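# Move tube rack into fume hood, then close the sash

## Task

Set the test-tube rack on the fume hood's work surface so that the whole rack sits past the orange tape line, standing upright, with each tube seated all the way down in a hole. Then close the sash completely. The rack and the tubes must never touch the floor, and the robot must not topple or be left leaning; either of these means failure. The result only counts if everything stays in place without the robot holding it, so release the rack and back the robot away at the end.

## Robot and tools

Robot: a simulated Hello Robot Stretch 4 with one arm. It has an omni-wheel base, a lift that slides up a mast, an arm that telescopes straight forward, a wrist with yaw, pitch and roll joints, and a two-finger gripper. It stands about 1.6 m tall, and no part of the base rim is more than 0.23 m from the base origin. Loose objects may occasionally get a short shove from outside. The world keeps running between replies, and the robot keeps its last command during that time.

Frames: the base frame sits on the floor under the base centre, with x forward, y left and z up. hand_pose is reported in this frame. It is a point between the tips of the open fingers, and its axes line up with the base frame when all wrist joints are 0. The printed value may be slightly wrong. The odometry frame is the base frame as it was when the scene began. base_odometry comes only from wheel rotation, so wheel slip is counted as motion. Its heading is positive to the left and runs from -3.142 to 3.142.

execute_actions(actions, cameras): actions is a list holding either one action or nothing. An empty list just reports state and images. One action may contain:
- base: exactly one relative move, measured from where the base last reported itself. translate_m is a forward (+) or backward offset in metres, -2 to 2. strafe_m is a sideways offset in metres, left +, -2 to 2. rotate_rad is an in-place turn in radians, counter-clockwise seen from above +, -3.2 to 3.2.
- joints: absolute targets, named individually. lift_m is the height in metres, 0 to 1.2. arm_m is the extension in metres, 0 to 0.55. wrist_yaw_rad runs -1.134 to 4.276; 0 points forward, + turns left, 3.14 is folded back, and above 3.4 the arm may block it. wrist_pitch_rad runs -1.117 to 4.259; 0 is level and 1.57 points straight down. wrist_roll_rad runs -1.117 to 4.259; at 0 both fingers are level, and + turns clockwise as seen from behind the gripper. gripper_m is the fingertip gap in metres, -0.038 to 0.141; values below 0 press the tips together. The tolerances for done are lift and arm ±0.004, yaw and roll ±0.02, pitch ±0.05, and gripper ±0.004.
- pace: "slow", "default", "fast" or "max". The base then drives at up to 0.1, 0.3, 0.4 or 0.6 m/s and turns at up to 1, 2, 3 or 4 rad/s. With the lift above 0.2, these speeds are capped further, down to 0.3 m/s and 1 rad/s at full height.
- contact_limits: {"arm_m": v}, where v runs from 0 (gentlest) to 0.75 (firmest), default 0.5. It sets how hard the arm may push before it stops.
- {"end_of_arm": "enable_torque"} must be sent on its own. It re-enables wrist or gripper motors that have shut off.
All motions in one action start together. A single action lasts at most 15 s. A joint or base you leave out may keep pushing toward an earlier target. A joint target outside its range is clipped and the result reports this. Any other bad value or unknown key rejects the whole call. cameras is a list drawn from head_camera, head_left_camera, head_right_camera, wrist_camera and all; leaving it out means all, and [] means none. The pictures line lists the images in order.

wait(seconds): 0 to 10. It commands nothing and reports state and images.

zoom_image(camera, region): region is [x0, y0, x1, y1] in pixels of that camera's most recent full image, with (0,0) at the top-left. It can be at most 504 by 504.

finished_scene(scene): the integer number of the current scene (1 to 2). It ends the scene for good. Its result says whether the goal was met and gives the next task. If any result in a reply reports a stop, the execute_actions, wait and finished_scene calls after it in that reply are skipped.

Cameras: head_camera is at the top of the mast, looking forward and down; turn the base to aim it elsewhere. head_left_camera and head_right_camera are fisheyes beside it, angled more steeply, and they show the base and arm. wrist_camera looks along the fingers, with the tips near the bottom of its image.

Readings: lidar_m gives 12 distances in metres, one per 30-degree sector. The first sector is straight ahead and the rest go counter-clockwise (4th left, 7th behind, 10th right). "-" means nothing was seen, or something is closer than 0.25 m. The lidar covers roughly 0.15 m up to robot height, so it detects table tops. It can miss glass, thin legs and things behind the robot. wrist_depth_mm is a 7x7 grid of median depths, 100 to 2000 mm, with "-" for unknown; transparent objects are left out. base_tilt is in degrees, with forward and right positive. If turned_by_wheels and turned_by_imu differ by more than about 0.1 rad, the base probably slipped or hit something, and the heading error is about their difference. motor_effort is a percentage of maximum, positive toward larger joint values, with the peak in brackets. These readings are noisy and carry fixed offsets. Positive wheel effort turns the base right.

Status words: done; off_target (stopped short and may still be pushing); contact_stop_at_<key> (hit something; lift, arm or wheels go slack); limit_stop_at_<name>, including tilt (leaning more than 6°, which makes lift, arm and wheels slack) and own_body (self-collision, which can leave lift and arm slack); time_out; torque_fault (a wrist or gripper motor went limp, so send enable_torque). In on_its_own, "held at" shows the target being held. Slack parts hold again once you command them.

Gripping: close to a gap smaller than the object's width. A smaller gap squeezes harder and pulls the object toward the wrist. Neither the reading nor done proves a grasp; look for a clear change in gripper effort. If the fingertips snag on a surface below them, raise the lift.

Suggested order: unfold by sending lift_m 0.4 with wrist_yaw_rad 0 together. Then find the rack, grasp it, carry it into the hood past the tape, set it down upright and release it. Then pull the sash fully closed and retreat.

Avoid: dropping the rack or tubes, or letting them touch the floor. Do not turn or drive carrying more than 1 kg with arm_m above 0.2, especially at fast or max. Avoid steady high pushes or pulls, hard collisions and slamming the sash. Avoid torque faults, for example from pressing the gripper into something or carrying about 2 kg with a level wrist. Avoid self-collision when the wrist is pitched up and rolled.

Each tool is called as name([rows], argument=value, ...), one row to a line, values as JSON.

## Session

execute_actions(actions=[])

Scene clock: 0.00 s.
base_odometry: x=+0.000 y=+0.000 heading=+0.000 (m, m, rad; odometry frame)
turned_by_wheels: +0.000 (rad since the last result)
turned_by_imu: +0.000 (rad since the last result)
base_tilt: forward=+1.3 right=-0.6 (deg)
lidar_m: 2.74 1.35 1.32 1.45 1.17 1.18 1.30 1.95 2.16 2.22 1.76 2.11
base_status: not commanded
joint_positions: lift_m=+0.212 arm_m=+0.000 wrist_yaw_rad=+3.085 wrist_pitch_rad=+0.017 wrist_roll_rad=+0.011 gripper_m=+0.057
joint_status: not commanded
motor_effort: lift_m=+21 arm_m=-1 wrist_yaw_rad=+1 wrist_pitch_rad=-9 wrist_roll_rad=+0 gripper_m=-2 wheel_0=+1 wheel_1=+0 wheel_2=+0 (%)
hand_pose: x=-0.1122 y=+0.1037 z=+0.3851 quat_wxyz=(+0.028, -0.008, +0.006, +1.000) (m; base frame)
wrist_depth_mm: - 138 1576 1397 1229 1098 976 / - 138 1537 1366 1229 1118 1008 / 108 140 256 1397 1255 1078 1008 / 136 153 1661 1397 1255 1138 1025 / - - 1618 1430 1205 1138 1008 / 1366 1366 202 1182 1060 1098 1025 / 976 878 976 - 946 842 854
pictures: head_camera, head_left_camera, head_right_camera, wrist_camera
Images, in order (width x height): head_camera 420x560, head_left_camera 420x672, head_right_camera 420x672, wrist_camera 616x392.

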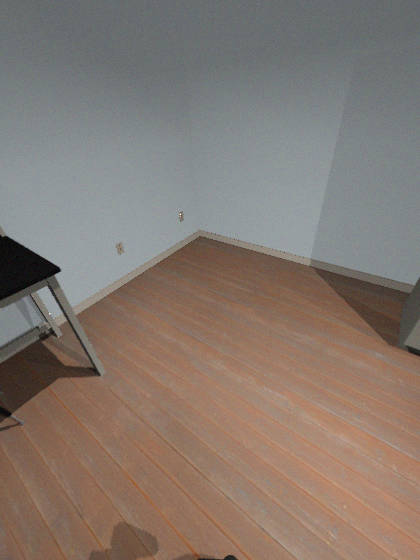

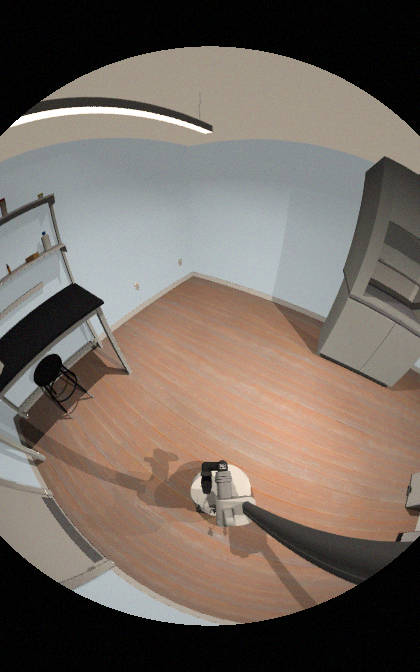

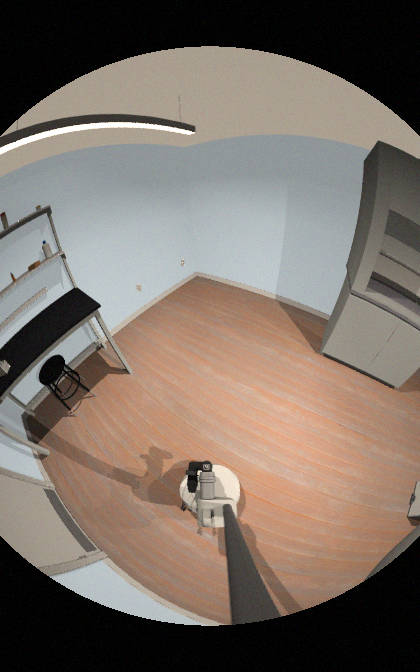

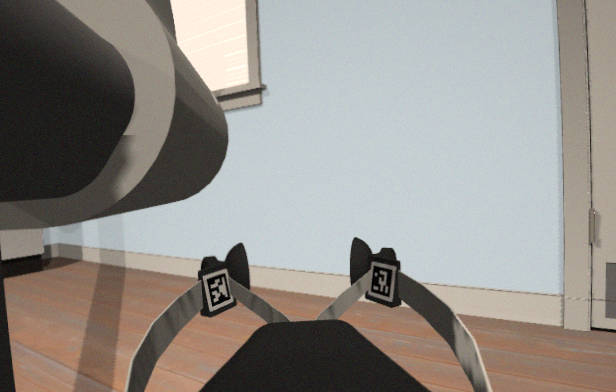

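execute_actions([
  {"base":{"rotate_rad":-0.75},"joints":{"lift_m":0.4,"wrist_yaw_rad":0}},
])

execute_actions([
  {"base":{"rotate_rad":1.75},"joints":{"lift_m":0.8}},
])

Scene clock: 4.23 s.
base_odometry: x=+0.000 y=+0.000 heading=-0.749 (m, m, rad; odometry frame)
turned_by_wheels: -0.749 (rad since the last result)
turned_by_imu: -0.740 (rad since the last result)
base_tilt: forward=+1.3 right=-0.7 (deg)
lidar_m: 1.75 2.61 2.27 1.30 1.33 1.29 1.17 1.19 1.53 2.16 2.20 1.88
base_status: done
joint_positions: lift_m=+0.400 arm_m=+0.000 wrist_yaw_rad=+0.000 wrist_pitch_rad=+0.017 wrist_roll_rad=+0.011 gripper_m=+0.057
joint_status: all done
motor_effort: lift_m=+25(25) arm_m=-1(1) wrist_yaw_rad=+0(8) wrist_pitch_rad=-8(8) wrist_roll_rad=+1(1) gripper_m=-2(3) wheel_0=+2(7) wheel_1=+2(6) wheel_2=+2(8) (%)
hand_pose: x=+0.4593 y=-0.0873 z=+0.5729 quat_wxyz=(+1.000, +0.005, +0.009, +0.000) (m; base frame)
wrist_depth_mm: - - - 1708 - 1921 - / - - - 1756 - 1921 1808 / - - - 1499 1537 1576 1708 / - - - 1576 1537 1576 1661 / - - - 1576 1618 1576 1708 / 1921 1921 203 1537 1499 1576 1618 / 1366 1255 1366 - 1255 1182 1205
pictures: head_camera, head_left_camera, head_right_camera, wrist_camera
Images, in order (width x height): head_camera 420x560, head_left_camera 420x672, head_right_camera 420x672, wrist_camera 616x392.

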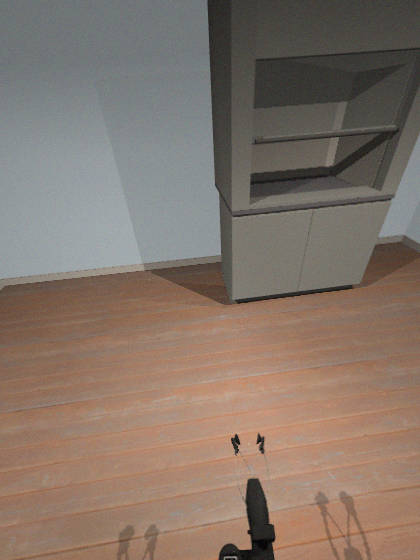

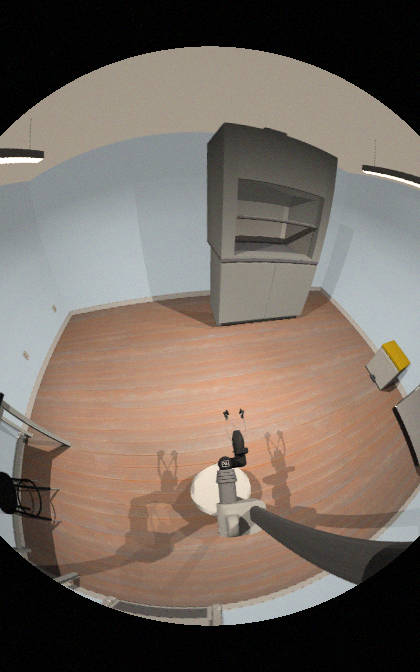

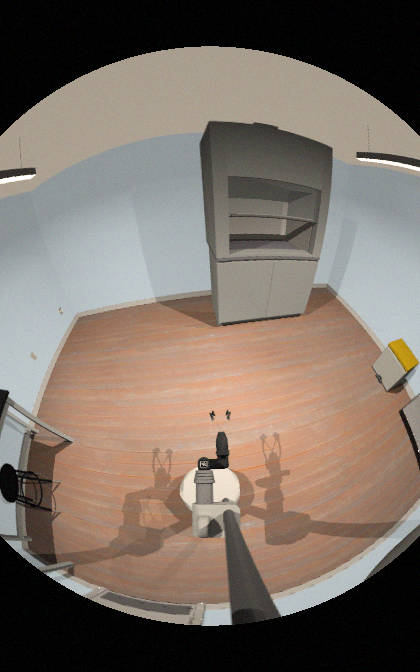

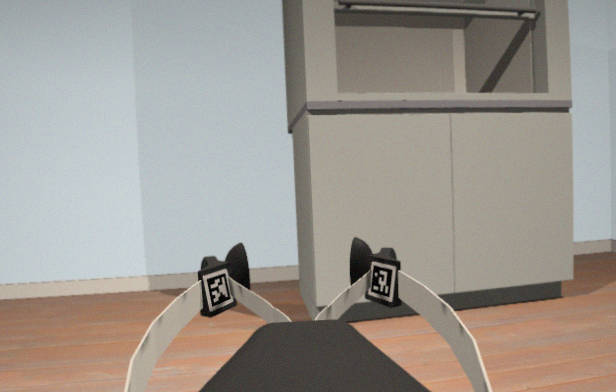

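Scene clock: 6.83 s.
base_odometry: x=+0.000 y=+0.000 heading=+1.000 (m, m, rad; odometry frame)
turned_by_wheels: +1.749 (rad since the last result)
turned_by_imu: +1.727 (rad since the last result)
base_tilt: forward=+1.3 right=-0.7 (deg)
lidar_m: 1.32 1.40 1.19 1.18 1.26 1.80 2.16 2.30 1.75 1.72 2.68 1.35
base_status: done
joint_positions: lift_m=+0.800 arm_m=+0.000 wrist_yaw_rad=+0.000 wrist_pitch_rad=+0.017 wrist_roll_rad=+0.011 gripper_m=+0.057
joint_status: all done
motor_effort: lift_m=+25(27) arm_m=-2(1) wrist_yaw_rad=+1(1) wrist_pitch_rad=-8(9) wrist_roll_rad=+0(0) gripper_m=-3(4) wheel_0=-3(8) wheel_1=-3(7) wheel_2=-3(9) (%)
hand_pose: x=+0.4593 y=-0.0874 z=+0.9729 quat_wxyz=(+1.000, +0.005, +0.009, +0.000) (m; base frame)
wrist_depth_mm: 1661 1808 1808 1863 1808 1756 1808 / 1756 1921 1808 1808 1863 1756 1808 / 1618 1863 1863 1756 1808 1863 1808 / 1756 1863 1863 1863 1921 1863 1808 / 1182 1921 1138 1808 1118 1863 1863 / 1661 1921 203 1863 1098 1921 1808 / 1708 1863 1863 - 1863 1863 1808
pictures: head_camera, head_left_camera, head_right_camera, wrist_camera
Images, in order (width x height): head_camera 420x560, head_left_camera 420x672, head_right_camera 420x672, wrist_camera 616x392.

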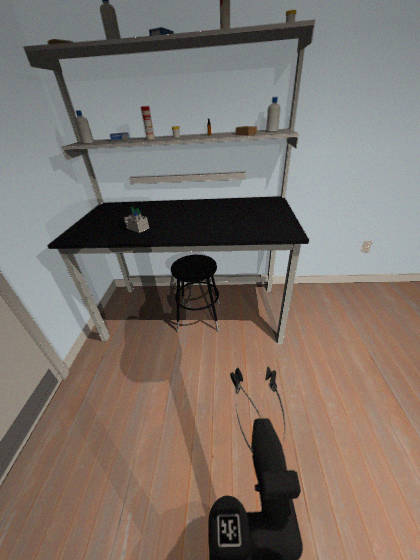

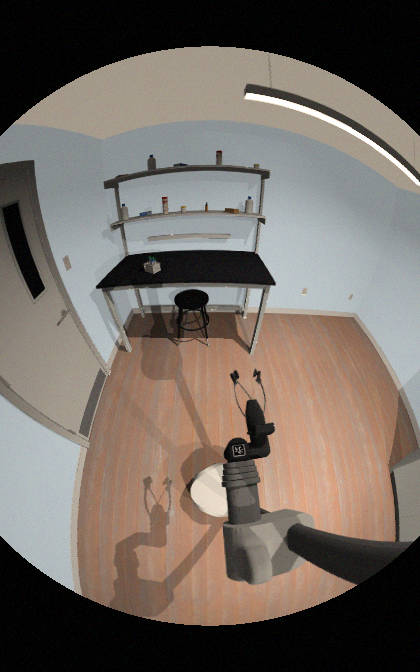

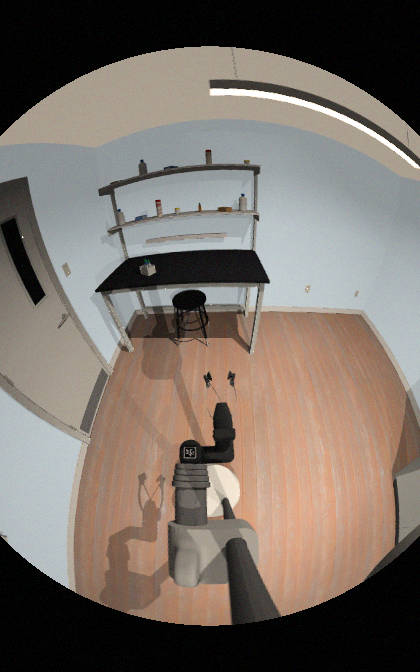

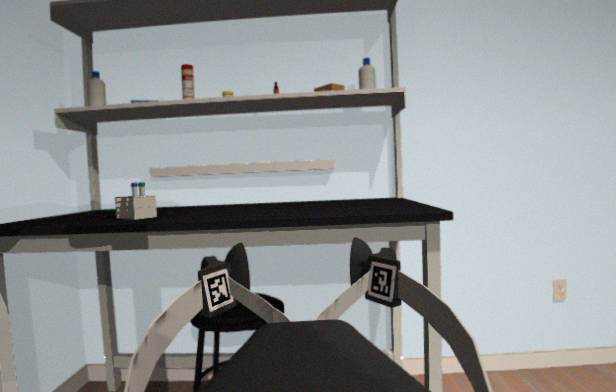

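execute_actions([
  {"base":{"strafe_m":0.5},"joints":{"lift_m":0.95,"wrist_pitch_rad":0.35,"gripper_m":0.14},"pace":"fast"},
], cameras=[])

execute_actions([
  {"base":{"translate_m":0.75},"pace":"fast"},
])

Scene clock: 11.77 s.
base_odometry: x=-0.421 y=+0.270 heading=+1.000 (m, m, rad; odometry frame)
turned_by_wheels: +0.000 (rad since the last result)
turned_by_imu: +0.001 (rad since the last result)
base_tilt: forward=+1.3 right=-0.6 (deg)
lidar_m: 1.34 0.94 0.71 0.69 0.72 1.04 2.14 2.30 2.26 2.22 2.93 1.37
base_status: done
joint_positions: lift_m=+0.950 arm_m=+0.000 wrist_yaw_rad=+0.000 wrist_pitch_rad=+0.352 wrist_roll_rad=+0.011 gripper_m=+0.140
joint_status: all done
motor_effort: lift_m=+24(26) arm_m=-2(2) wrist_yaw_rad=+1(3) wrist_pitch_rad=-7(4) wrist_roll_rad=+2(1) gripper_m=+1(6) wheel_0=+2(12) wheel_1=-1(8) wheel_2=+0(3) (%)
hand_pose: x=+0.4416 y=-0.0874 z=+1.0285 quat_wxyz=(+0.985, +0.005, +0.175, -0.001) (m; base frame)
wrist_depth_mm: 1098 1537 1756 1661 1756 1661 1708 / 1098 1618 1756 1661 1756 1756 1808 / 1078 1308 1182 1160 1182 1160 1182 / 1098 1397 - - - - - / 1078 1281 - - - - - / 1042 1255 1537 168 1618 1661 1661 / 1025 1397 1576 - 1464 1430 1397
pictures: none
No camera images: the call's "cameras" was empty. Leave "cameras" out to get every camera's image.

Scene clock: 15.23 s.
base_odometry: x=-0.016 y=+0.901 heading=+1.000 (m, m, rad; odometry frame)
turned_by_wheels: +0.000 (rad since the last result)
turned_by_imu: -0.002 (rad since the last result)
base_tilt: forward=+1.2 right=-0.6 (deg)
lidar_m: 0.60 0.64 0.62 0.62 0.68 1.02 2.88 3.04 2.47 3.08 0.82 0.59
base_status: done
joint_positions: lift_m=+0.950 arm_m=+0.000 wrist_yaw_rad=+0.000 wrist_pitch_rad=+0.352 wrist_roll_rad=+0.011 gripper_m=+0.140
joint_status: not commanded
motor_effort: lift_m=+24(24) arm_m=-2(1) wrist_yaw_rad=+1(1) wrist_pitch_rad=-7(6) wrist_roll_rad=+0(2) gripper_m=+1(1) wheel_0=+2(7) wheel_1=+1(7) wheel_2=+1(11) (%)
hand_pose: x=+0.4416 y=-0.0874 z=+1.0285 quat_wxyz=(+0.985, +0.005, +0.175, -0.001) (m; base frame)
wrist_depth_mm: 1042 1060 1060 1060 1042 1025 1042 / 1042 1098 1118 1138 1098 1098 1098 / 1008 1060 931 1008 976 960 946 / 683 676 609 603 634 615 615 / 484 484 477 473 466 433 452 / 917 449 442 168 496 809 1336 / 1008 1336 1464 - 768 778 1366
pictures: head_camera, head_left_camera, head_right_camera, wrist_camera
Images, in order (width x height): head_camera 420x560, head_left_camera 420x672, head_right_camera 420x672, wrist_camera 616x392.

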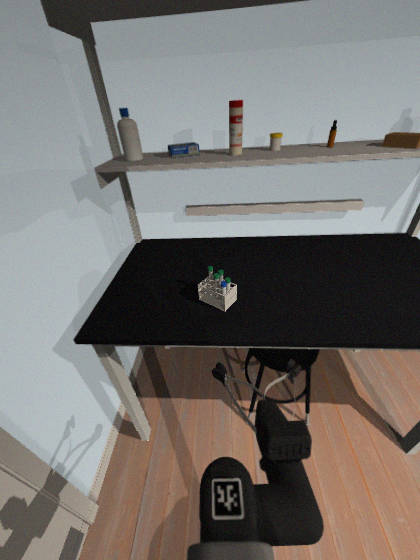

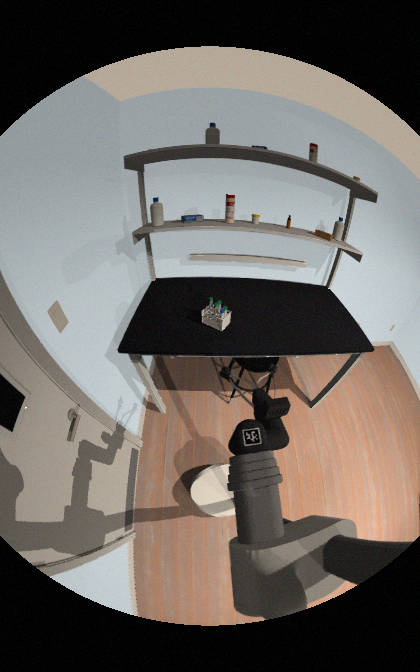

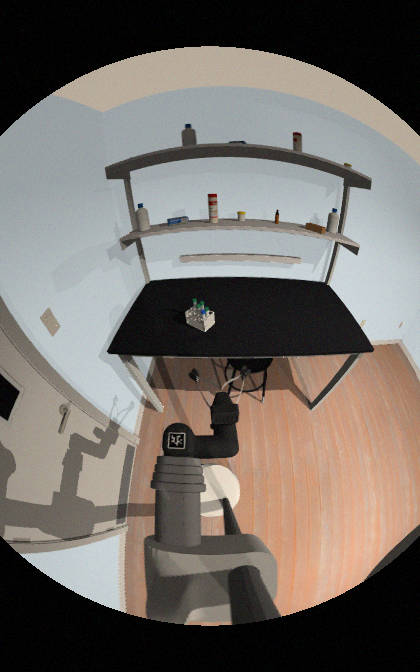

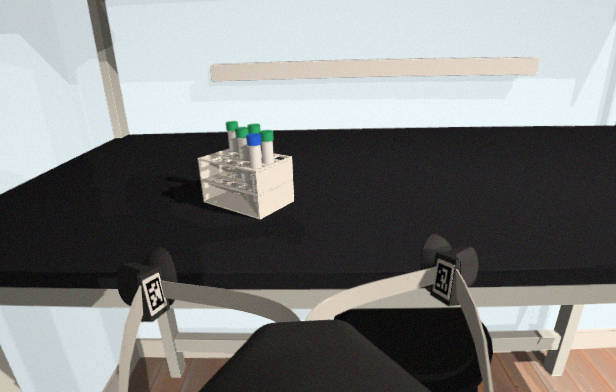

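zoom_image(camera="wrist_camera", region=[170,100,330,230])

zoom_image(camera="head_camera", region=[180,250,260,320])

Region (170, 100, 330, 230) of wrist_camera's 616x392 image, scaled by 3.150; it fills the top 410 rows of this view, and the rest is white.

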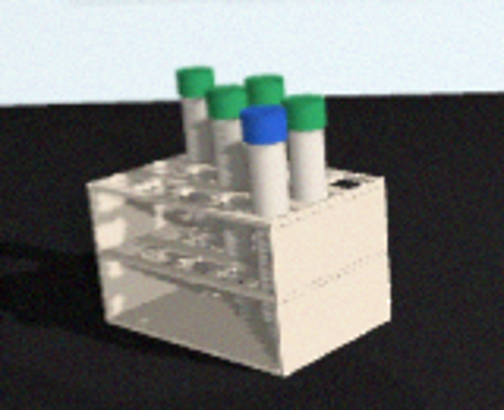

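Region (180, 250, 260, 320) of head_camera's 420x560 image, scaled by 6.300, with more detail than that image has; it fills the top 441 rows of this view, and the rest is white.

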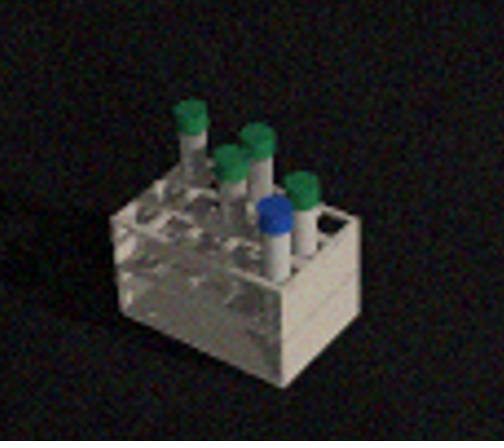

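execute_actions([
  {"base":{"strafe_m":0.3},"joints":{"wrist_yaw_rad":-0.6,"arm_m":0.33,"lift_m":0.93}},
], cameras=["head_camera","wrist_camera"])

Scene clock: 28.67 s.
base_odometry: x=-0.268 y=+1.063 heading=+1.000 (m, m, rad; odometry frame)
turned_by_wheels: +0.000 (rad since the last result)
turned_by_imu: +0.000 (rad since the last result)
base_tilt: forward=+1.3 right=-0.7 (deg)
lidar_m: 0.62 0.47 0.33 0.33 0.35 0.54 1.81 3.11 2.71 3.39 0.86 0.65
base_status: done
joint_positions: lift_m=+0.930 arm_m=+0.329 wrist_yaw_rad=-0.600 wrist_pitch_rad=+0.352 wrist_roll_rad=+0.011 gripper_m=+0.140
joint_status: all done
motor_effort: lift_m=+16(23) arm_m=+5(6) wrist_yaw_rad=+0(6) wrist_pitch_rad=-8(7) wrist_roll_rad=+0(3) gripper_m=+0(0) wheel_0=+0(9) wheel_1=-1(11) wheel_2=+0(1) (%)
hand_pose: x=+0.6742 y=-0.2250 z=+1.0091 quat_wxyz=(+0.940, +0.057, +0.166, -0.292) (m; base frame)
wrist_depth_mm: 699 778 878 1008 1138 1366 1661 / 707 778 878 1008 1229 1499 1808 / 750 820 891 917 904 878 866 / 627 609 559 407 585 564 564 / 449 442 415 402 424 399 415 / 347 317 317 169 322 320 1537 / 289 282 291 - 289 297 1397
pictures: head_camera, wrist_camera
Images, in order (width x height): head_camera 420x560, wrist_camera 616x392.

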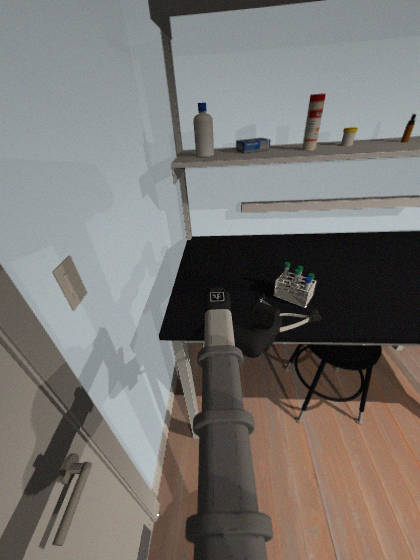

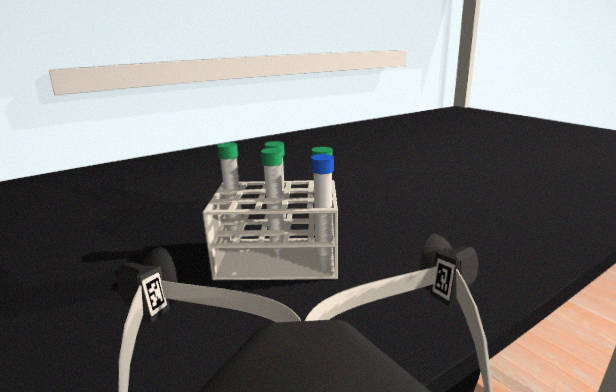

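execute_actions([
  {"base":{"strafe_m":-0.032},"joints":{"arm_m":0.42,"lift_m":0.875,"gripper_m":0.141}},
], cameras=["head_camera","wrist_camera"])

Scene clock: 37.93 s.
base_odometry: x=-0.241 y=+1.046 heading=+1.000 (m, m, rad; odometry frame)
turned_by_wheels: +0.000 (rad since the last result)
turned_by_imu: +0.000 (rad since the last result)
base_tilt: forward=+1.3 right=-0.7 (deg)
lidar_m: 0.62 0.50 0.36 0.35 0.41 0.56 1.88 3.10 2.73 3.35 0.88 0.60
base_status: done
joint_positions: lift_m=+0.875 arm_m=+0.419 wrist_yaw_rad=-0.600 wrist_pitch_rad=+0.352 wrist_roll_rad=+0.011 gripper_m=+0.141
joint_status: all done
motor_effort: lift_m=+16(17) arm_m=+5(7) wrist_yaw_rad=+0(1) wrist_pitch_rad=-8(7) wrist_roll_rad=+1(0) gripper_m=+1(3) wheel_0=+0(9) wheel_1=+0(10) wheel_2=+0(1) (%)
hand_pose: x=+0.7642 y=-0.2250 z=+0.9542 quat_wxyz=(+0.940, +0.057, +0.166, -0.292) (m; base frame)
wrist_depth_mm: 603 668 759 878 1008 1182 1499 / 647 723 809 917 1078 1229 1618 / 668 723 640 621 603 668 647 / 462 459 319 315 384 427 424 / 336 330 297 303 281 300 312 / 260 239 238 169 242 239 246 / 216 213 220 - 216 206 208
pictures: head_camera, wrist_camera
Images, in order (width x height): head_camera 420x560, wrist_camera 616x392.

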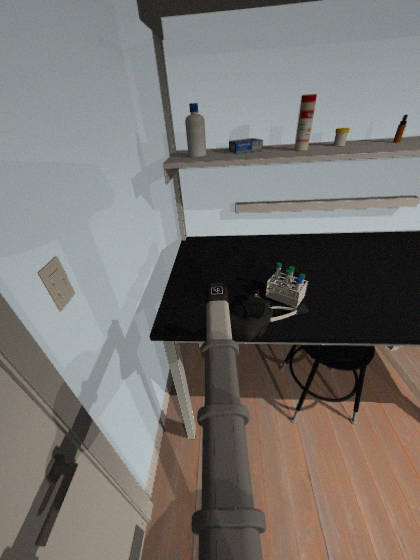

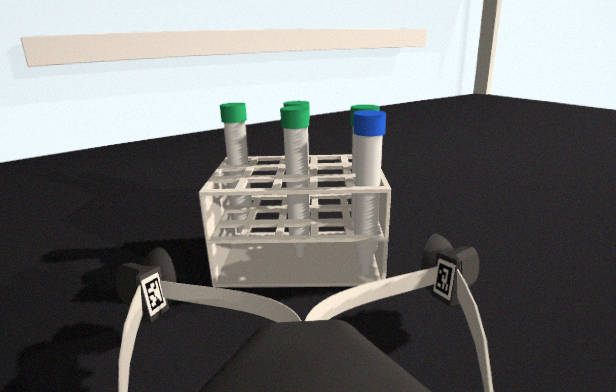

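execute_actions([
  {"base":{"strafe_m":-0.025},"joints":{"arm_m":0.456,"lift_m":0.865},"pace":"slow"},
], cameras=["wrist_camera"])

Scene clock: 42.47 s.
base_odometry: x=-0.220 y=+1.033 heading=+1.000 (m, m, rad; odometry frame)
turned_by_wheels: +0.000 (rad since the last result)
turned_by_imu: +0.000 (rad since the last result)
base_tilt: forward=+1.3 right=-0.6 (deg)
lidar_m: 0.61 0.57 0.39 0.39 0.42 0.59 1.89 3.10 2.71 3.32 0.85 0.64
base_status: done
joint_positions: lift_m=+0.865 arm_m=+0.455 wrist_yaw_rad=-0.600 wrist_pitch_rad=+0.352 wrist_roll_rad=+0.011 gripper_m=+0.141
joint_status: all done
motor_effort: lift_m=+16(13) arm_m=+5(7) wrist_yaw_rad=+1(1) wrist_pitch_rad=-8(8) wrist_roll_rad=+1(0) gripper_m=+0(0) wheel_0=+3(7) wheel_1=-3(9) wheel_2=+0(1) (%)
hand_pose: x=+0.8002 y=-0.2250 z=+0.9442 quat_wxyz=(+0.940, +0.057, +0.166, -0.292) (m; base frame)
wrist_depth_mm: 559 615 715 820 946 1138 1464 / 621 699 778 891 1025 1138 1537 / 640 683 597 278 517 627 615 / 439 430 254 249 228 404 394 / 315 312 252 253 229 282 291 / 245 224 224 168 229 225 232 / 204 200 207 - 204 194 195
pictures: wrist_camera
Images, in order (width x height): wrist_camera 616x392.

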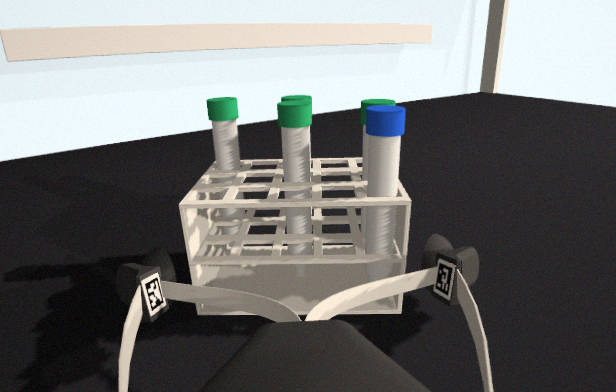

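execute_actions([
  {"base":{"strafe_m":-0.018},"joints":{"arm_m":0.486},"pace":"slow"},
], cameras=["head_camera","wrist_camera"])

zoom_image(camera="head_camera", region=[220,240,330,330])

Scene clock: 45.93 s.
base_odometry: x=-0.205 y=+1.023 heading=+1.000 (m, m, rad; odometry frame)
turned_by_wheels: +0.000 (rad since the last result)
turned_by_imu: +0.000 (rad since the last result)
base_tilt: forward=+1.3 right=-0.7 (deg)
lidar_m: 0.62 0.56 0.38 0.41 0.45 0.64 2.32 3.07 2.69 3.29 0.86 0.65
base_status: done
joint_positions: lift_m=+0.865 arm_m=+0.485 wrist_yaw_rad=-0.600 wrist_pitch_rad=+0.352 wrist_roll_rad=+0.011 gripper_m=+0.141
joint_status: all done
motor_effort: lift_m=+16(16) arm_m=+5(7) wrist_yaw_rad=+1(1) wrist_pitch_rad=-8(9) wrist_roll_rad=+0(1) gripper_m=+0(1) wheel_0=+4(8) wheel_1=-4(7) wheel_2=+0(1) (%)
hand_pose: x=+0.8302 y=-0.2251 z=+0.9442 quat_wxyz=(+0.940, +0.057, +0.166, -0.292) (m; base frame)
wrist_depth_mm: 525 591 668 798 917 1078 1397 / 597 668 750 854 991 1138 1430 / 609 654 591 580 208 615 615 / 439 433 236 216 213 402 399 / 314 297 242 235 202 281 293 / 245 224 198 168 217 226 232 / 204 200 207 - 204 193 195
pictures: head_camera, wrist_camera
Images, in order (width x height): head_camera 420x560, wrist_camera 616x392.

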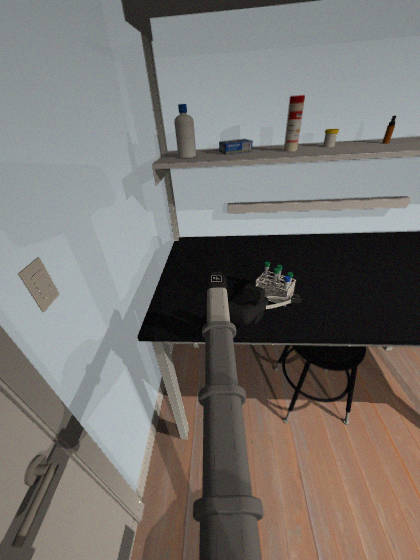

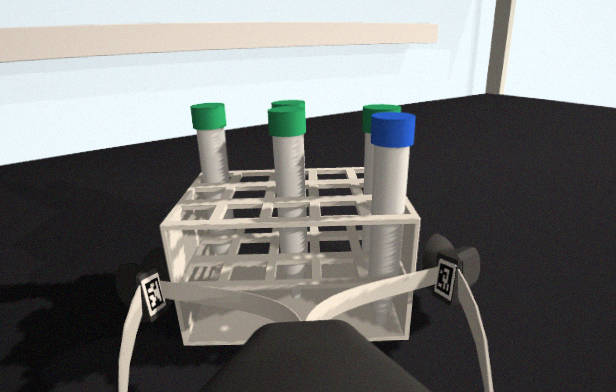

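Region (220, 240, 330, 330) of head_camera's 420x560 image, scaled by 4.582, with more detail than that image has; it fills the top 412 rows of this view, and the rest is white.

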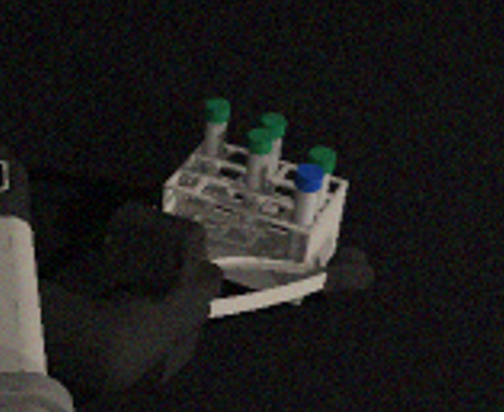

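execute_actions([
  {"joints":{"arm_m":0.498},"pace":"slow"},
], cameras=["wrist_camera"])

execute_actions([
  {"joints":{"gripper_m":0.07},"pace":"slow"},
], cameras=["wrist_camera","head_camera"])

zoom_image(camera="head_camera", region=[220,240,330,330])

Scene clock: 49.30 s.
base_odometry: x=-0.205 y=+1.023 heading=+1.000 (m, m, rad; odometry frame)
turned_by_wheels: +0.000 (rad since the last result)
turned_by_imu: +0.000 (rad since the last result)
base_tilt: forward=+1.3 right=-0.6 (deg)
lidar_m: 0.61 0.56 0.41 0.42 0.44 0.63 2.30 3.08 2.67 3.30 0.85 0.63
base_status: not commanded
joint_positions: lift_m=+0.865 arm_m=+0.497 wrist_yaw_rad=-0.600 wrist_pitch_rad=+0.352 wrist_roll_rad=+0.011 gripper_m=+0.141
joint_status: all done
motor_effort: lift_m=+16(16) arm_m=+5(5) wrist_yaw_rad=+1(1) wrist_pitch_rad=-6(7) wrist_roll_rad=+0(1) gripper_m=+1(0) wheel_0=+4(4) wheel_1=-4(4) wheel_2=+0(0) (%)
hand_pose: x=+0.8421 y=-0.2251 z=+0.9442 quat_wxyz=(+0.940, +0.057, +0.166, -0.292) (m; base frame)
wrist_depth_mm: 525 585 683 768 891 1078 1397 / 585 661 732 854 960 1098 1430 / 603 647 597 539 211 621 615 / 439 433 236 215 211 402 397 / 314 297 243 233 204 282 293 / 245 224 197 168 216 224 232 / 204 200 207 - 204 194 195
pictures: wrist_camera
Images, in order (width x height): wrist_camera 616x392.

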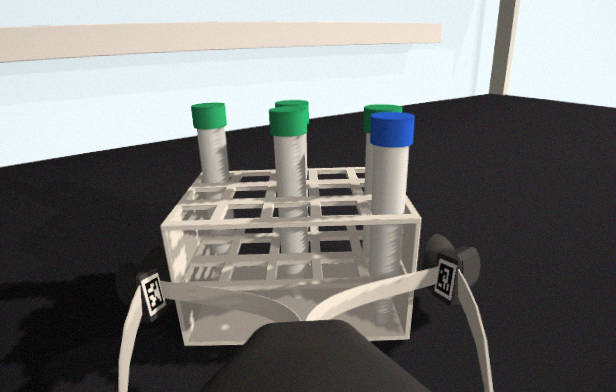

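Scene clock: 52.83 s.
base_odometry: x=-0.205 y=+1.023 heading=+1.000 (m, m, rad; odometry frame)
turned_by_wheels: +0.000 (rad since the last result)
turned_by_imu: +0.000 (rad since the last result)
base_tilt: forward=+1.3 right=-0.6 (deg)
lidar_m: 0.61 0.54 0.40 0.42 0.44 0.61 2.32 3.07 2.71 3.29 0.84 0.62
base_status: not commanded
joint_positions: lift_m=+0.865 arm_m=+0.497 wrist_yaw_rad=-0.600 wrist_pitch_rad=+0.353 wrist_roll_rad=+0.011 gripper_m=+0.070
joint_status: all done
motor_effort: lift_m=+16(16) arm_m=+5(5) wrist_yaw_rad=+2(1) wrist_pitch_rad=-9(10) wrist_roll_rad=+1(0) gripper_m=-20(21) wheel_0=+4(4) wheel_1=-4(4) wheel_2=+0(0) (%)
hand_pose: x=+0.8421 y=-0.2250 z=+0.9439 quat_wxyz=(+0.940, +0.057, +0.166, -0.292) (m; base frame)
wrist_depth_mm: 525 585 676 778 891 1060 1366 / 591 654 732 831 960 1118 1464 / 603 654 539 521 193 615 609 / 430 427 220 200 183 399 389 / 310 294 220 220 191 296 291 / 244 180 187 217 192 189 231 / 199 199 195 - 198 195 195
pictures: head_camera, wrist_camera
Images, in order (width x height): head_camera 420x560, wrist_camera 616x392.

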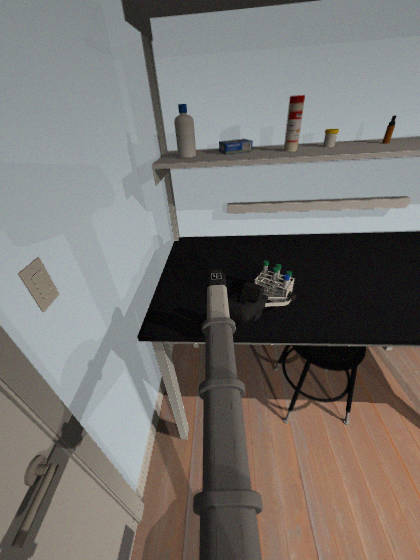

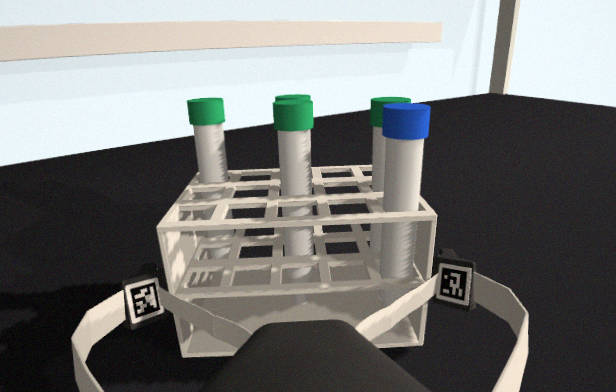

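Region (220, 240, 330, 330) of head_camera's 420x560 image, scaled by 4.582, with more detail than that image has; it fills the top 412 rows of this view, and the rest is white.

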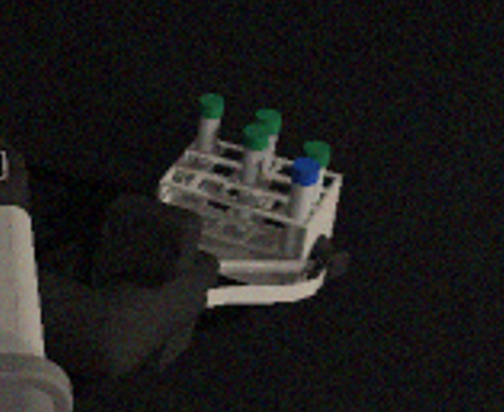

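Lift test.

execute_actions([
  {"joints":{"gripper_m":0.05,"lift_m":0.93},"pace":"slow"},
], cameras=["wrist_camera"])

execute_actions([
  {"joints":{"wrist_yaw_rad":0,"arm_m":0.4},"pace":"slow"},
], cameras=["wrist_camera","head_camera"])

Scene clock: 55.97 s.
base_odometry: x=-0.205 y=+1.023 heading=+1.000 (m, m, rad; odometry frame)
turned_by_wheels: +0.000 (rad since the last result)
turned_by_imu: +0.000 (rad since the last result)
base_tilt: forward=+1.3 right=-0.6 (deg)
lidar_m: 0.61 0.57 0.38 0.39 0.45 0.62 2.33 3.08 2.67 3.29 0.85 0.63
base_status: not commanded
joint_positions: lift_m=+0.930 arm_m=+0.497 wrist_yaw_rad=-0.600 wrist_pitch_rad=+0.353 wrist_roll_rad=+0.011 gripper_m=+0.050
joint_status: all done
motor_effort: lift_m=+26(24) arm_m=+5(5) wrist_yaw_rad=+1(1) wrist_pitch_rad=-11(9) wrist_roll_rad=+1(1) gripper_m=-23(27) wheel_0=+4(4) wheel_1=-4(4) wheel_2=+0(0) (%)
hand_pose: x=+0.8421 y=-0.2250 z=+1.0081 quat_wxyz=(+0.940, +0.057, +0.166, -0.292) (m; base frame)
wrist_depth_mm: 569 634 707 820 946 1078 1366 / 544 609 668 778 931 1160 1499 / 615 683 732 732 189 866 866 / 615 597 215 193 171 559 554 / 445 415 204 211 188 415 413 / 343 175 194 214 188 182 324 / 282 281 193 - 270 281 263
pictures: wrist_camera
Images, in order (width x height): wrist_camera 616x392.

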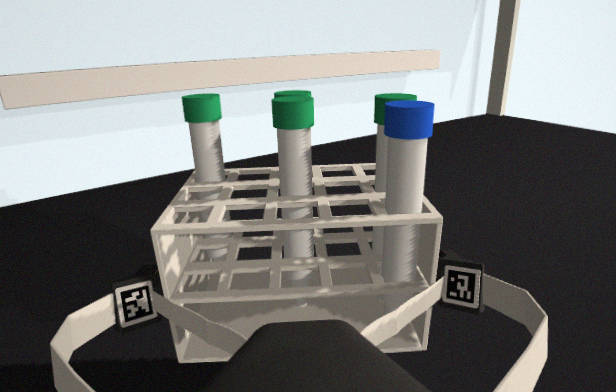

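Scene clock: 58.23 s.
base_odometry: x=-0.205 y=+1.023 heading=+1.000 (m, m, rad; odometry frame)
turned_by_wheels: +0.000 (rad since the last result)
turned_by_imu: +0.000 (rad since the last result)
base_tilt: forward=+1.3 right=-0.6 (deg)
lidar_m: 0.63 0.55 0.41 0.41 0.45 0.63 2.31 3.05 2.68 3.31 0.85 0.64
base_status: not commanded
joint_positions: lift_m=+0.930 arm_m=+0.401 wrist_yaw_rad=+0.000 wrist_pitch_rad=+0.353 wrist_roll_rad=+0.011 gripper_m=+0.050
joint_status: all done
motor_effort: lift_m=+26(26) arm_m=-5(4) wrist_yaw_rad=+1(4) wrist_pitch_rad=-11(10) wrist_roll_rad=+0(1) gripper_m=-23(23) wheel_0=+4(4) wheel_1=-4(4) wheel_2=+0(0) (%)
hand_pose: x=+0.8425 y=-0.0874 z=+1.0081 quat_wxyz=(+0.984, +0.005, +0.175, -0.001) (m; base frame)
wrist_depth_mm: 707 715 707 699 707 707 707 / 691 750 741 732 668 750 750 / 691 788 768 732 182 778 778 / 676 603 216 193 171 559 554 / 442 413 204 211 187 415 410 / 343 175 195 214 187 182 324 / 279 281 193 - 267 279 262
pictures: head_camera, wrist_camera
Images, in order (width x height): head_camera 420x560, wrist_camera 616x392.

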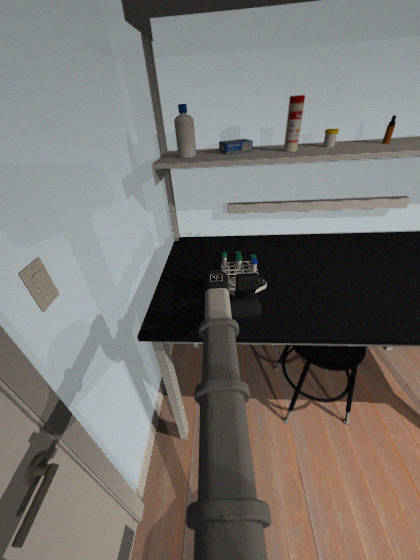

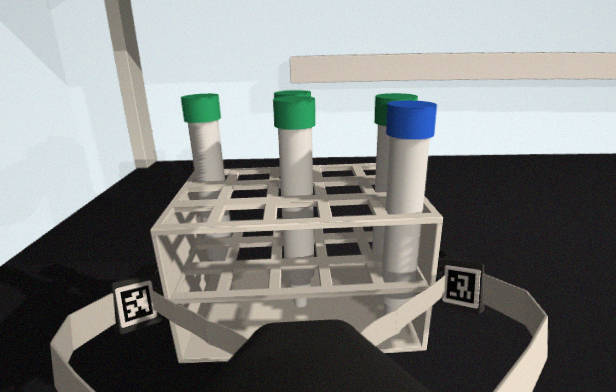

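execute_actions([
  {"base":{"translate_m":-1.5},"joints":{"arm_m":0}},
], cameras=[])

execute_actions([
  {"base":{"rotate_rad":-1.56},"pace":"slow"},
], cameras=["wrist_camera","head_camera"])

execute_actions([
  {"base":{"translate_m":1.5}},
], cameras=["wrist_camera","head_camera","head_left_camera"])

Scene clock: 67.60 s.
base_odometry: x=-1.016 y=-0.239 heading=+1.000 (m, m, rad; odometry frame)
turned_by_wheels: +0.000 (rad since the last result)
turned_by_imu: +0.004 (rad since the last result)
base_tilt: forward=+1.3 right=-0.6 (deg)
lidar_m: 0.40 0.72 0.52 0.48 0.50 0.76 1.37 1.47 2.45 2.37 3.43 0.43
base_status: done
joint_positions: lift_m=+0.930 arm_m=+0.001 wrist_yaw_rad=+0.000 wrist_pitch_rad=+0.353 wrist_roll_rad=+0.011 gripper_m=+0.050
joint_status: all done
motor_effort: lift_m=+25(25) arm_m=-5(6) wrist_yaw_rad=+1(0) wrist_pitch_rad=-11(12) wrist_roll_rad=+1(0) gripper_m=-22(24) wheel_0=-2(6) wheel_1=-1(5) wheel_2=+1(10) (%)
hand_pose: x=+0.4425 y=-0.0874 z=+1.0080 quat_wxyz=(+0.984, +0.005, +0.176, -0.001) (m; base frame)
wrist_depth_mm: 798 1182 - - - - - / 798 1160 1808 - - - - / 778 1138 1576 - 185 - - / 798 1138 215 193 171 - - / 798 1025 203 211 188 - - / 798 175 195 214 187 183 1618 / 759 1138 193 - 1366 1397 1397
pictures: none
No camera images: the call's "cameras" was empty. Leave "cameras" out to get every camera's image.

Scene clock: 70.43 s.
base_odometry: x=-1.016 y=-0.239 heading=-0.559 (m, m, rad; odometry frame)
turned_by_wheels: -1.559 (rad since the last result)
turned_by_imu: -1.539 (rad since the last result)
base_tilt: forward=+1.2 right=-0.7 (deg)
lidar_m: 0.40 3.45 2.15 1.54 0.71 0.51 0.47 0.52 0.74 1.38 1.46 0.43
base_status: done
joint_positions: lift_m=+0.930 arm_m=+0.001 wrist_yaw_rad=+0.000 wrist_pitch_rad=+0.353 wrist_roll_rad=+0.011 gripper_m=+0.050
joint_status: not commanded
motor_effort: lift_m=+25(25) arm_m=-5(5) wrist_yaw_rad=+0(1) wrist_pitch_rad=-11(12) wrist_roll_rad=-1(0) gripper_m=-23(23) wheel_0=+3(5) wheel_1=+2(6) wheel_2=+2(6) (%)
hand_pose: x=+0.4424 y=-0.0874 z=+1.0080 quat_wxyz=(+0.984, +0.005, +0.176, -0.001) (m; base frame)
wrist_depth_mm: - - - - - - - / - - - - - - - / - - - - 185 - - / - - 216 193 170 - - / - - 204 212 188 - - / 1808 175 195 215 187 183 1618 / 1430 1397 193 - 1336 1430 1397
pictures: head_camera, wrist_camera
Images, in order (width x height): head_camera 420x560, wrist_camera 616x392.

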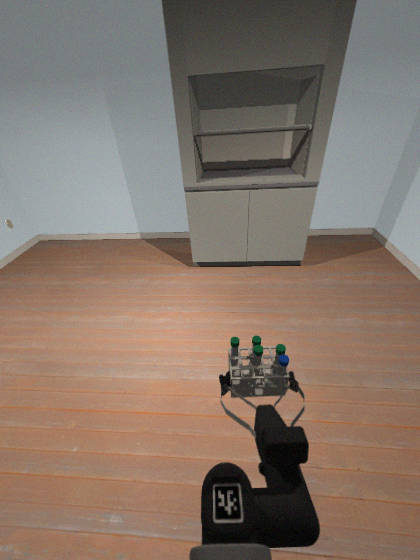

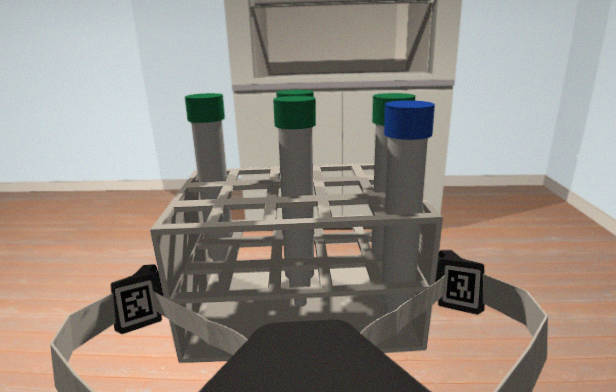

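Scene clock: 76.93 s.
base_odometry: x=+0.256 y=-1.035 heading=-0.559 (m, m, rad; odometry frame)
turned_by_wheels: +0.000 (rad since the last result)
turned_by_imu: -0.004 (rad since the last result)
base_tilt: forward=+1.2 right=-0.6 (deg)
lidar_m: 0.42 0.98 2.68 2.02 2.10 2.06 2.00 1.98 1.54 1.49 1.23 0.43
base_status: done
joint_positions: lift_m=+0.930 arm_m=+0.001 wrist_yaw_rad=+0.000 wrist_pitch_rad=+0.353 wrist_roll_rad=+0.011 gripper_m=+0.050
joint_status: not commanded
motor_effort: lift_m=+25(25) arm_m=-5(5) wrist_yaw_rad=+1(1) wrist_pitch_rad=-11(11) wrist_roll_rad=-1(1) gripper_m=-24(23) wheel_0=+2(7) wheel_1=+2(6) wheel_2=-1(11) (%)
hand_pose: x=+0.4424 y=-0.0874 z=+1.0081 quat_wxyz=(+0.984, +0.005, +0.176, -0.001) (m; base frame)
wrist_depth_mm: 1366 627 991 1205 1182 1182 1060 / 1464 654 1008 1281 1229 1229 1078 / 1537 699 683 683 182 707 683 / 1661 750 216 192 171 715 707 / 1756 1708 203 212 188 741 750 / 1756 175 194 215 188 183 788 / 1430 1430 193 - 866 854 842
pictures: head_camera, head_left_camera, wrist_camera
Images, in order (width x height): head_camera 420x560, head_left_camera 420x672, wrist_camera 616x392.

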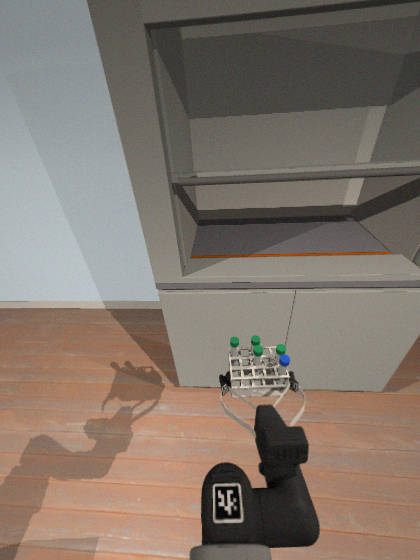

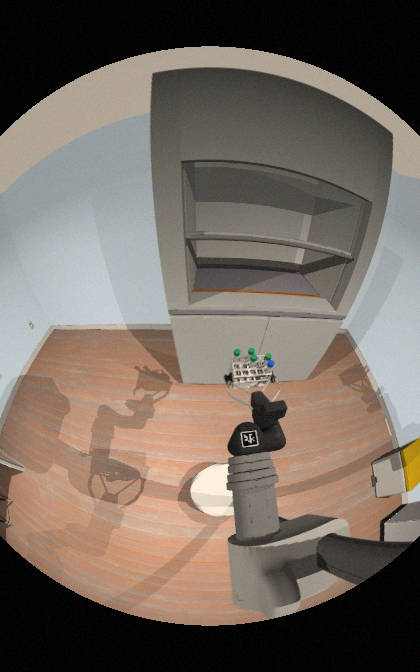

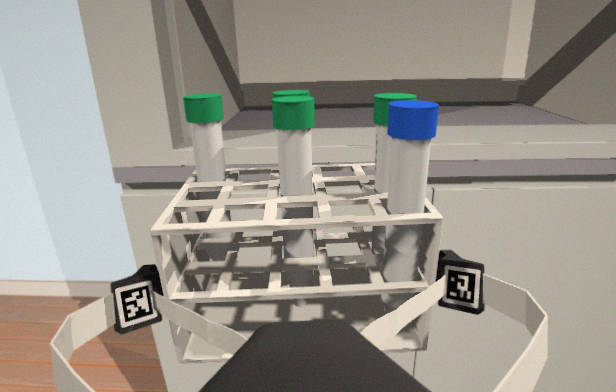

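execute_actions([
  {"base":{"strafe_m":-0.2},"joints":{"lift_m":0.97}},
], cameras=[])

execute_actions([
  {"base":{"translate_m":0.3}},
])

Scene clock: 82.77 s.
base_odometry: x=+0.150 y=-1.204 heading=-0.559 (m, m, rad; odometry frame)
turned_by_wheels: +0.000 (rad since the last result)
turned_by_imu: +0.000 (rad since the last result)
base_tilt: forward=+1.3 right=-0.6 (deg)
lidar_m: 0.41 0.95 2.66 2.24 2.32 2.06 2.02 1.75 1.32 1.32 1.90 0.43
base_status: done
joint_positions: lift_m=+0.970 arm_m=+0.001 wrist_yaw_rad=+0.000 wrist_pitch_rad=+0.353 wrist_roll_rad=+0.011 gripper_m=+0.050
joint_status: all done
motor_effort: lift_m=+25(28) arm_m=-5(5) wrist_yaw_rad=+2(2) wrist_pitch_rad=-11(12) wrist_roll_rad=+1(0) gripper_m=-23(23) wheel_0=+0(9) wheel_1=+1(9) wheel_2=+0(1) (%)
hand_pose: x=+0.4424 y=-0.0875 z=+1.0480 quat_wxyz=(+0.984, +0.005, +0.176, -0.001) (m; base frame)
wrist_depth_mm: 640 931 1160 1182 1205 1098 741 / 654 917 1229 1255 1229 1118 759 / 691 878 768 723 183 960 750 / 723 732 216 193 170 691 691 / 778 759 204 211 188 732 750 / 1618 175 195 214 187 183 778 / 1430 878 193 - 831 842 831
pictures: none
No camera images: the call's "cameras" was empty. Leave "cameras" out to get every camera's image.

Scene clock: 85.23 s.
base_odometry: x=+0.404 y=-1.363 heading=-0.559 (m, m, rad; odometry frame)
turned_by_wheels: +0.000 (rad since the last result)
turned_by_imu: -0.001 (rad since the last result)
base_tilt: forward=+1.3 right=-0.7 (deg)
lidar_m: 0.41 0.63 2.23 2.26 2.31 2.38 2.30 1.77 1.40 1.78 0.82 0.44
base_status: done
joint_positions: lift_m=+0.970 arm_m=+0.001 wrist_yaw_rad=+0.000 wrist_pitch_rad=+0.353 wrist_roll_rad=+0.011 gripper_m=+0.050
joint_status: not commanded
motor_effort: lift_m=+25(25) arm_m=-5(5) wrist_yaw_rad=+0(0) wrist_pitch_rad=-12(12) wrist_roll_rad=+1(0) gripper_m=-23(23) wheel_0=+1(6) wheel_1=+1(7) wheel_2=-2(9) (%)
hand_pose: x=+0.4424 y=-0.0874 z=+1.0480 quat_wxyz=(+0.984, +0.005, +0.176, -0.001) (m; base frame)
wrist_depth_mm: 615 891 917 917 904 904 778 / 603 878 946 946 946 946 788 / 615 866 854 831 183 960 788 / 569 683 215 193 171 634 615 / 439 433 204 211 189 418 421 / 452 175 195 214 187 182 445 / 488 488 193 - 466 466 466
pictures: head_camera, head_left_camera, head_right_camera, wrist_camera
Images, in order (width x height): head_camera 420x560, head_left_camera 420x672, head_right_camera 420x672, wrist_camera 616x392.

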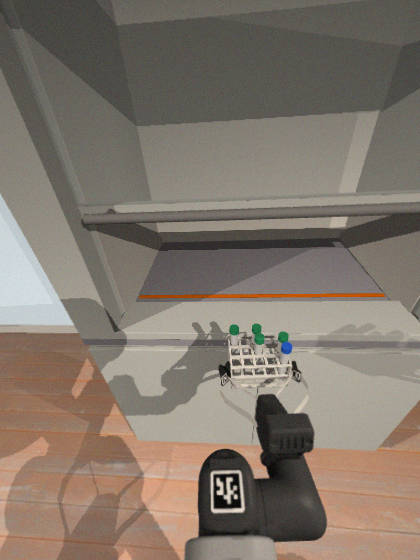

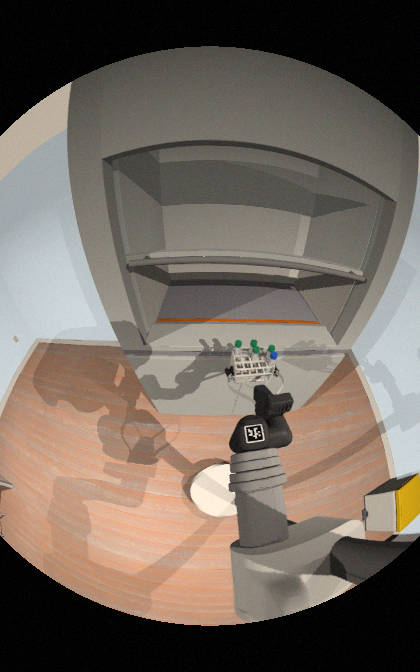

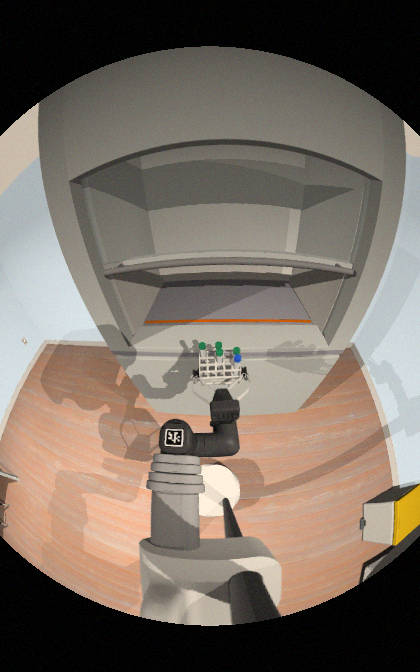

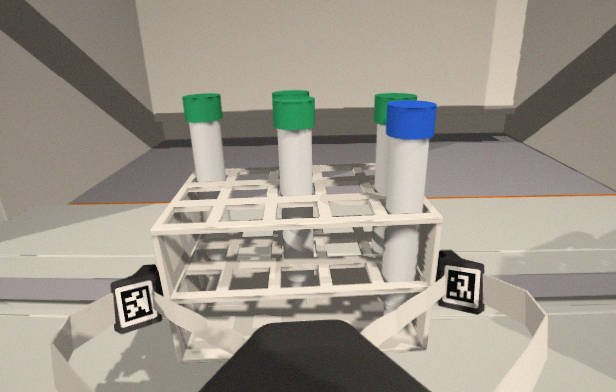

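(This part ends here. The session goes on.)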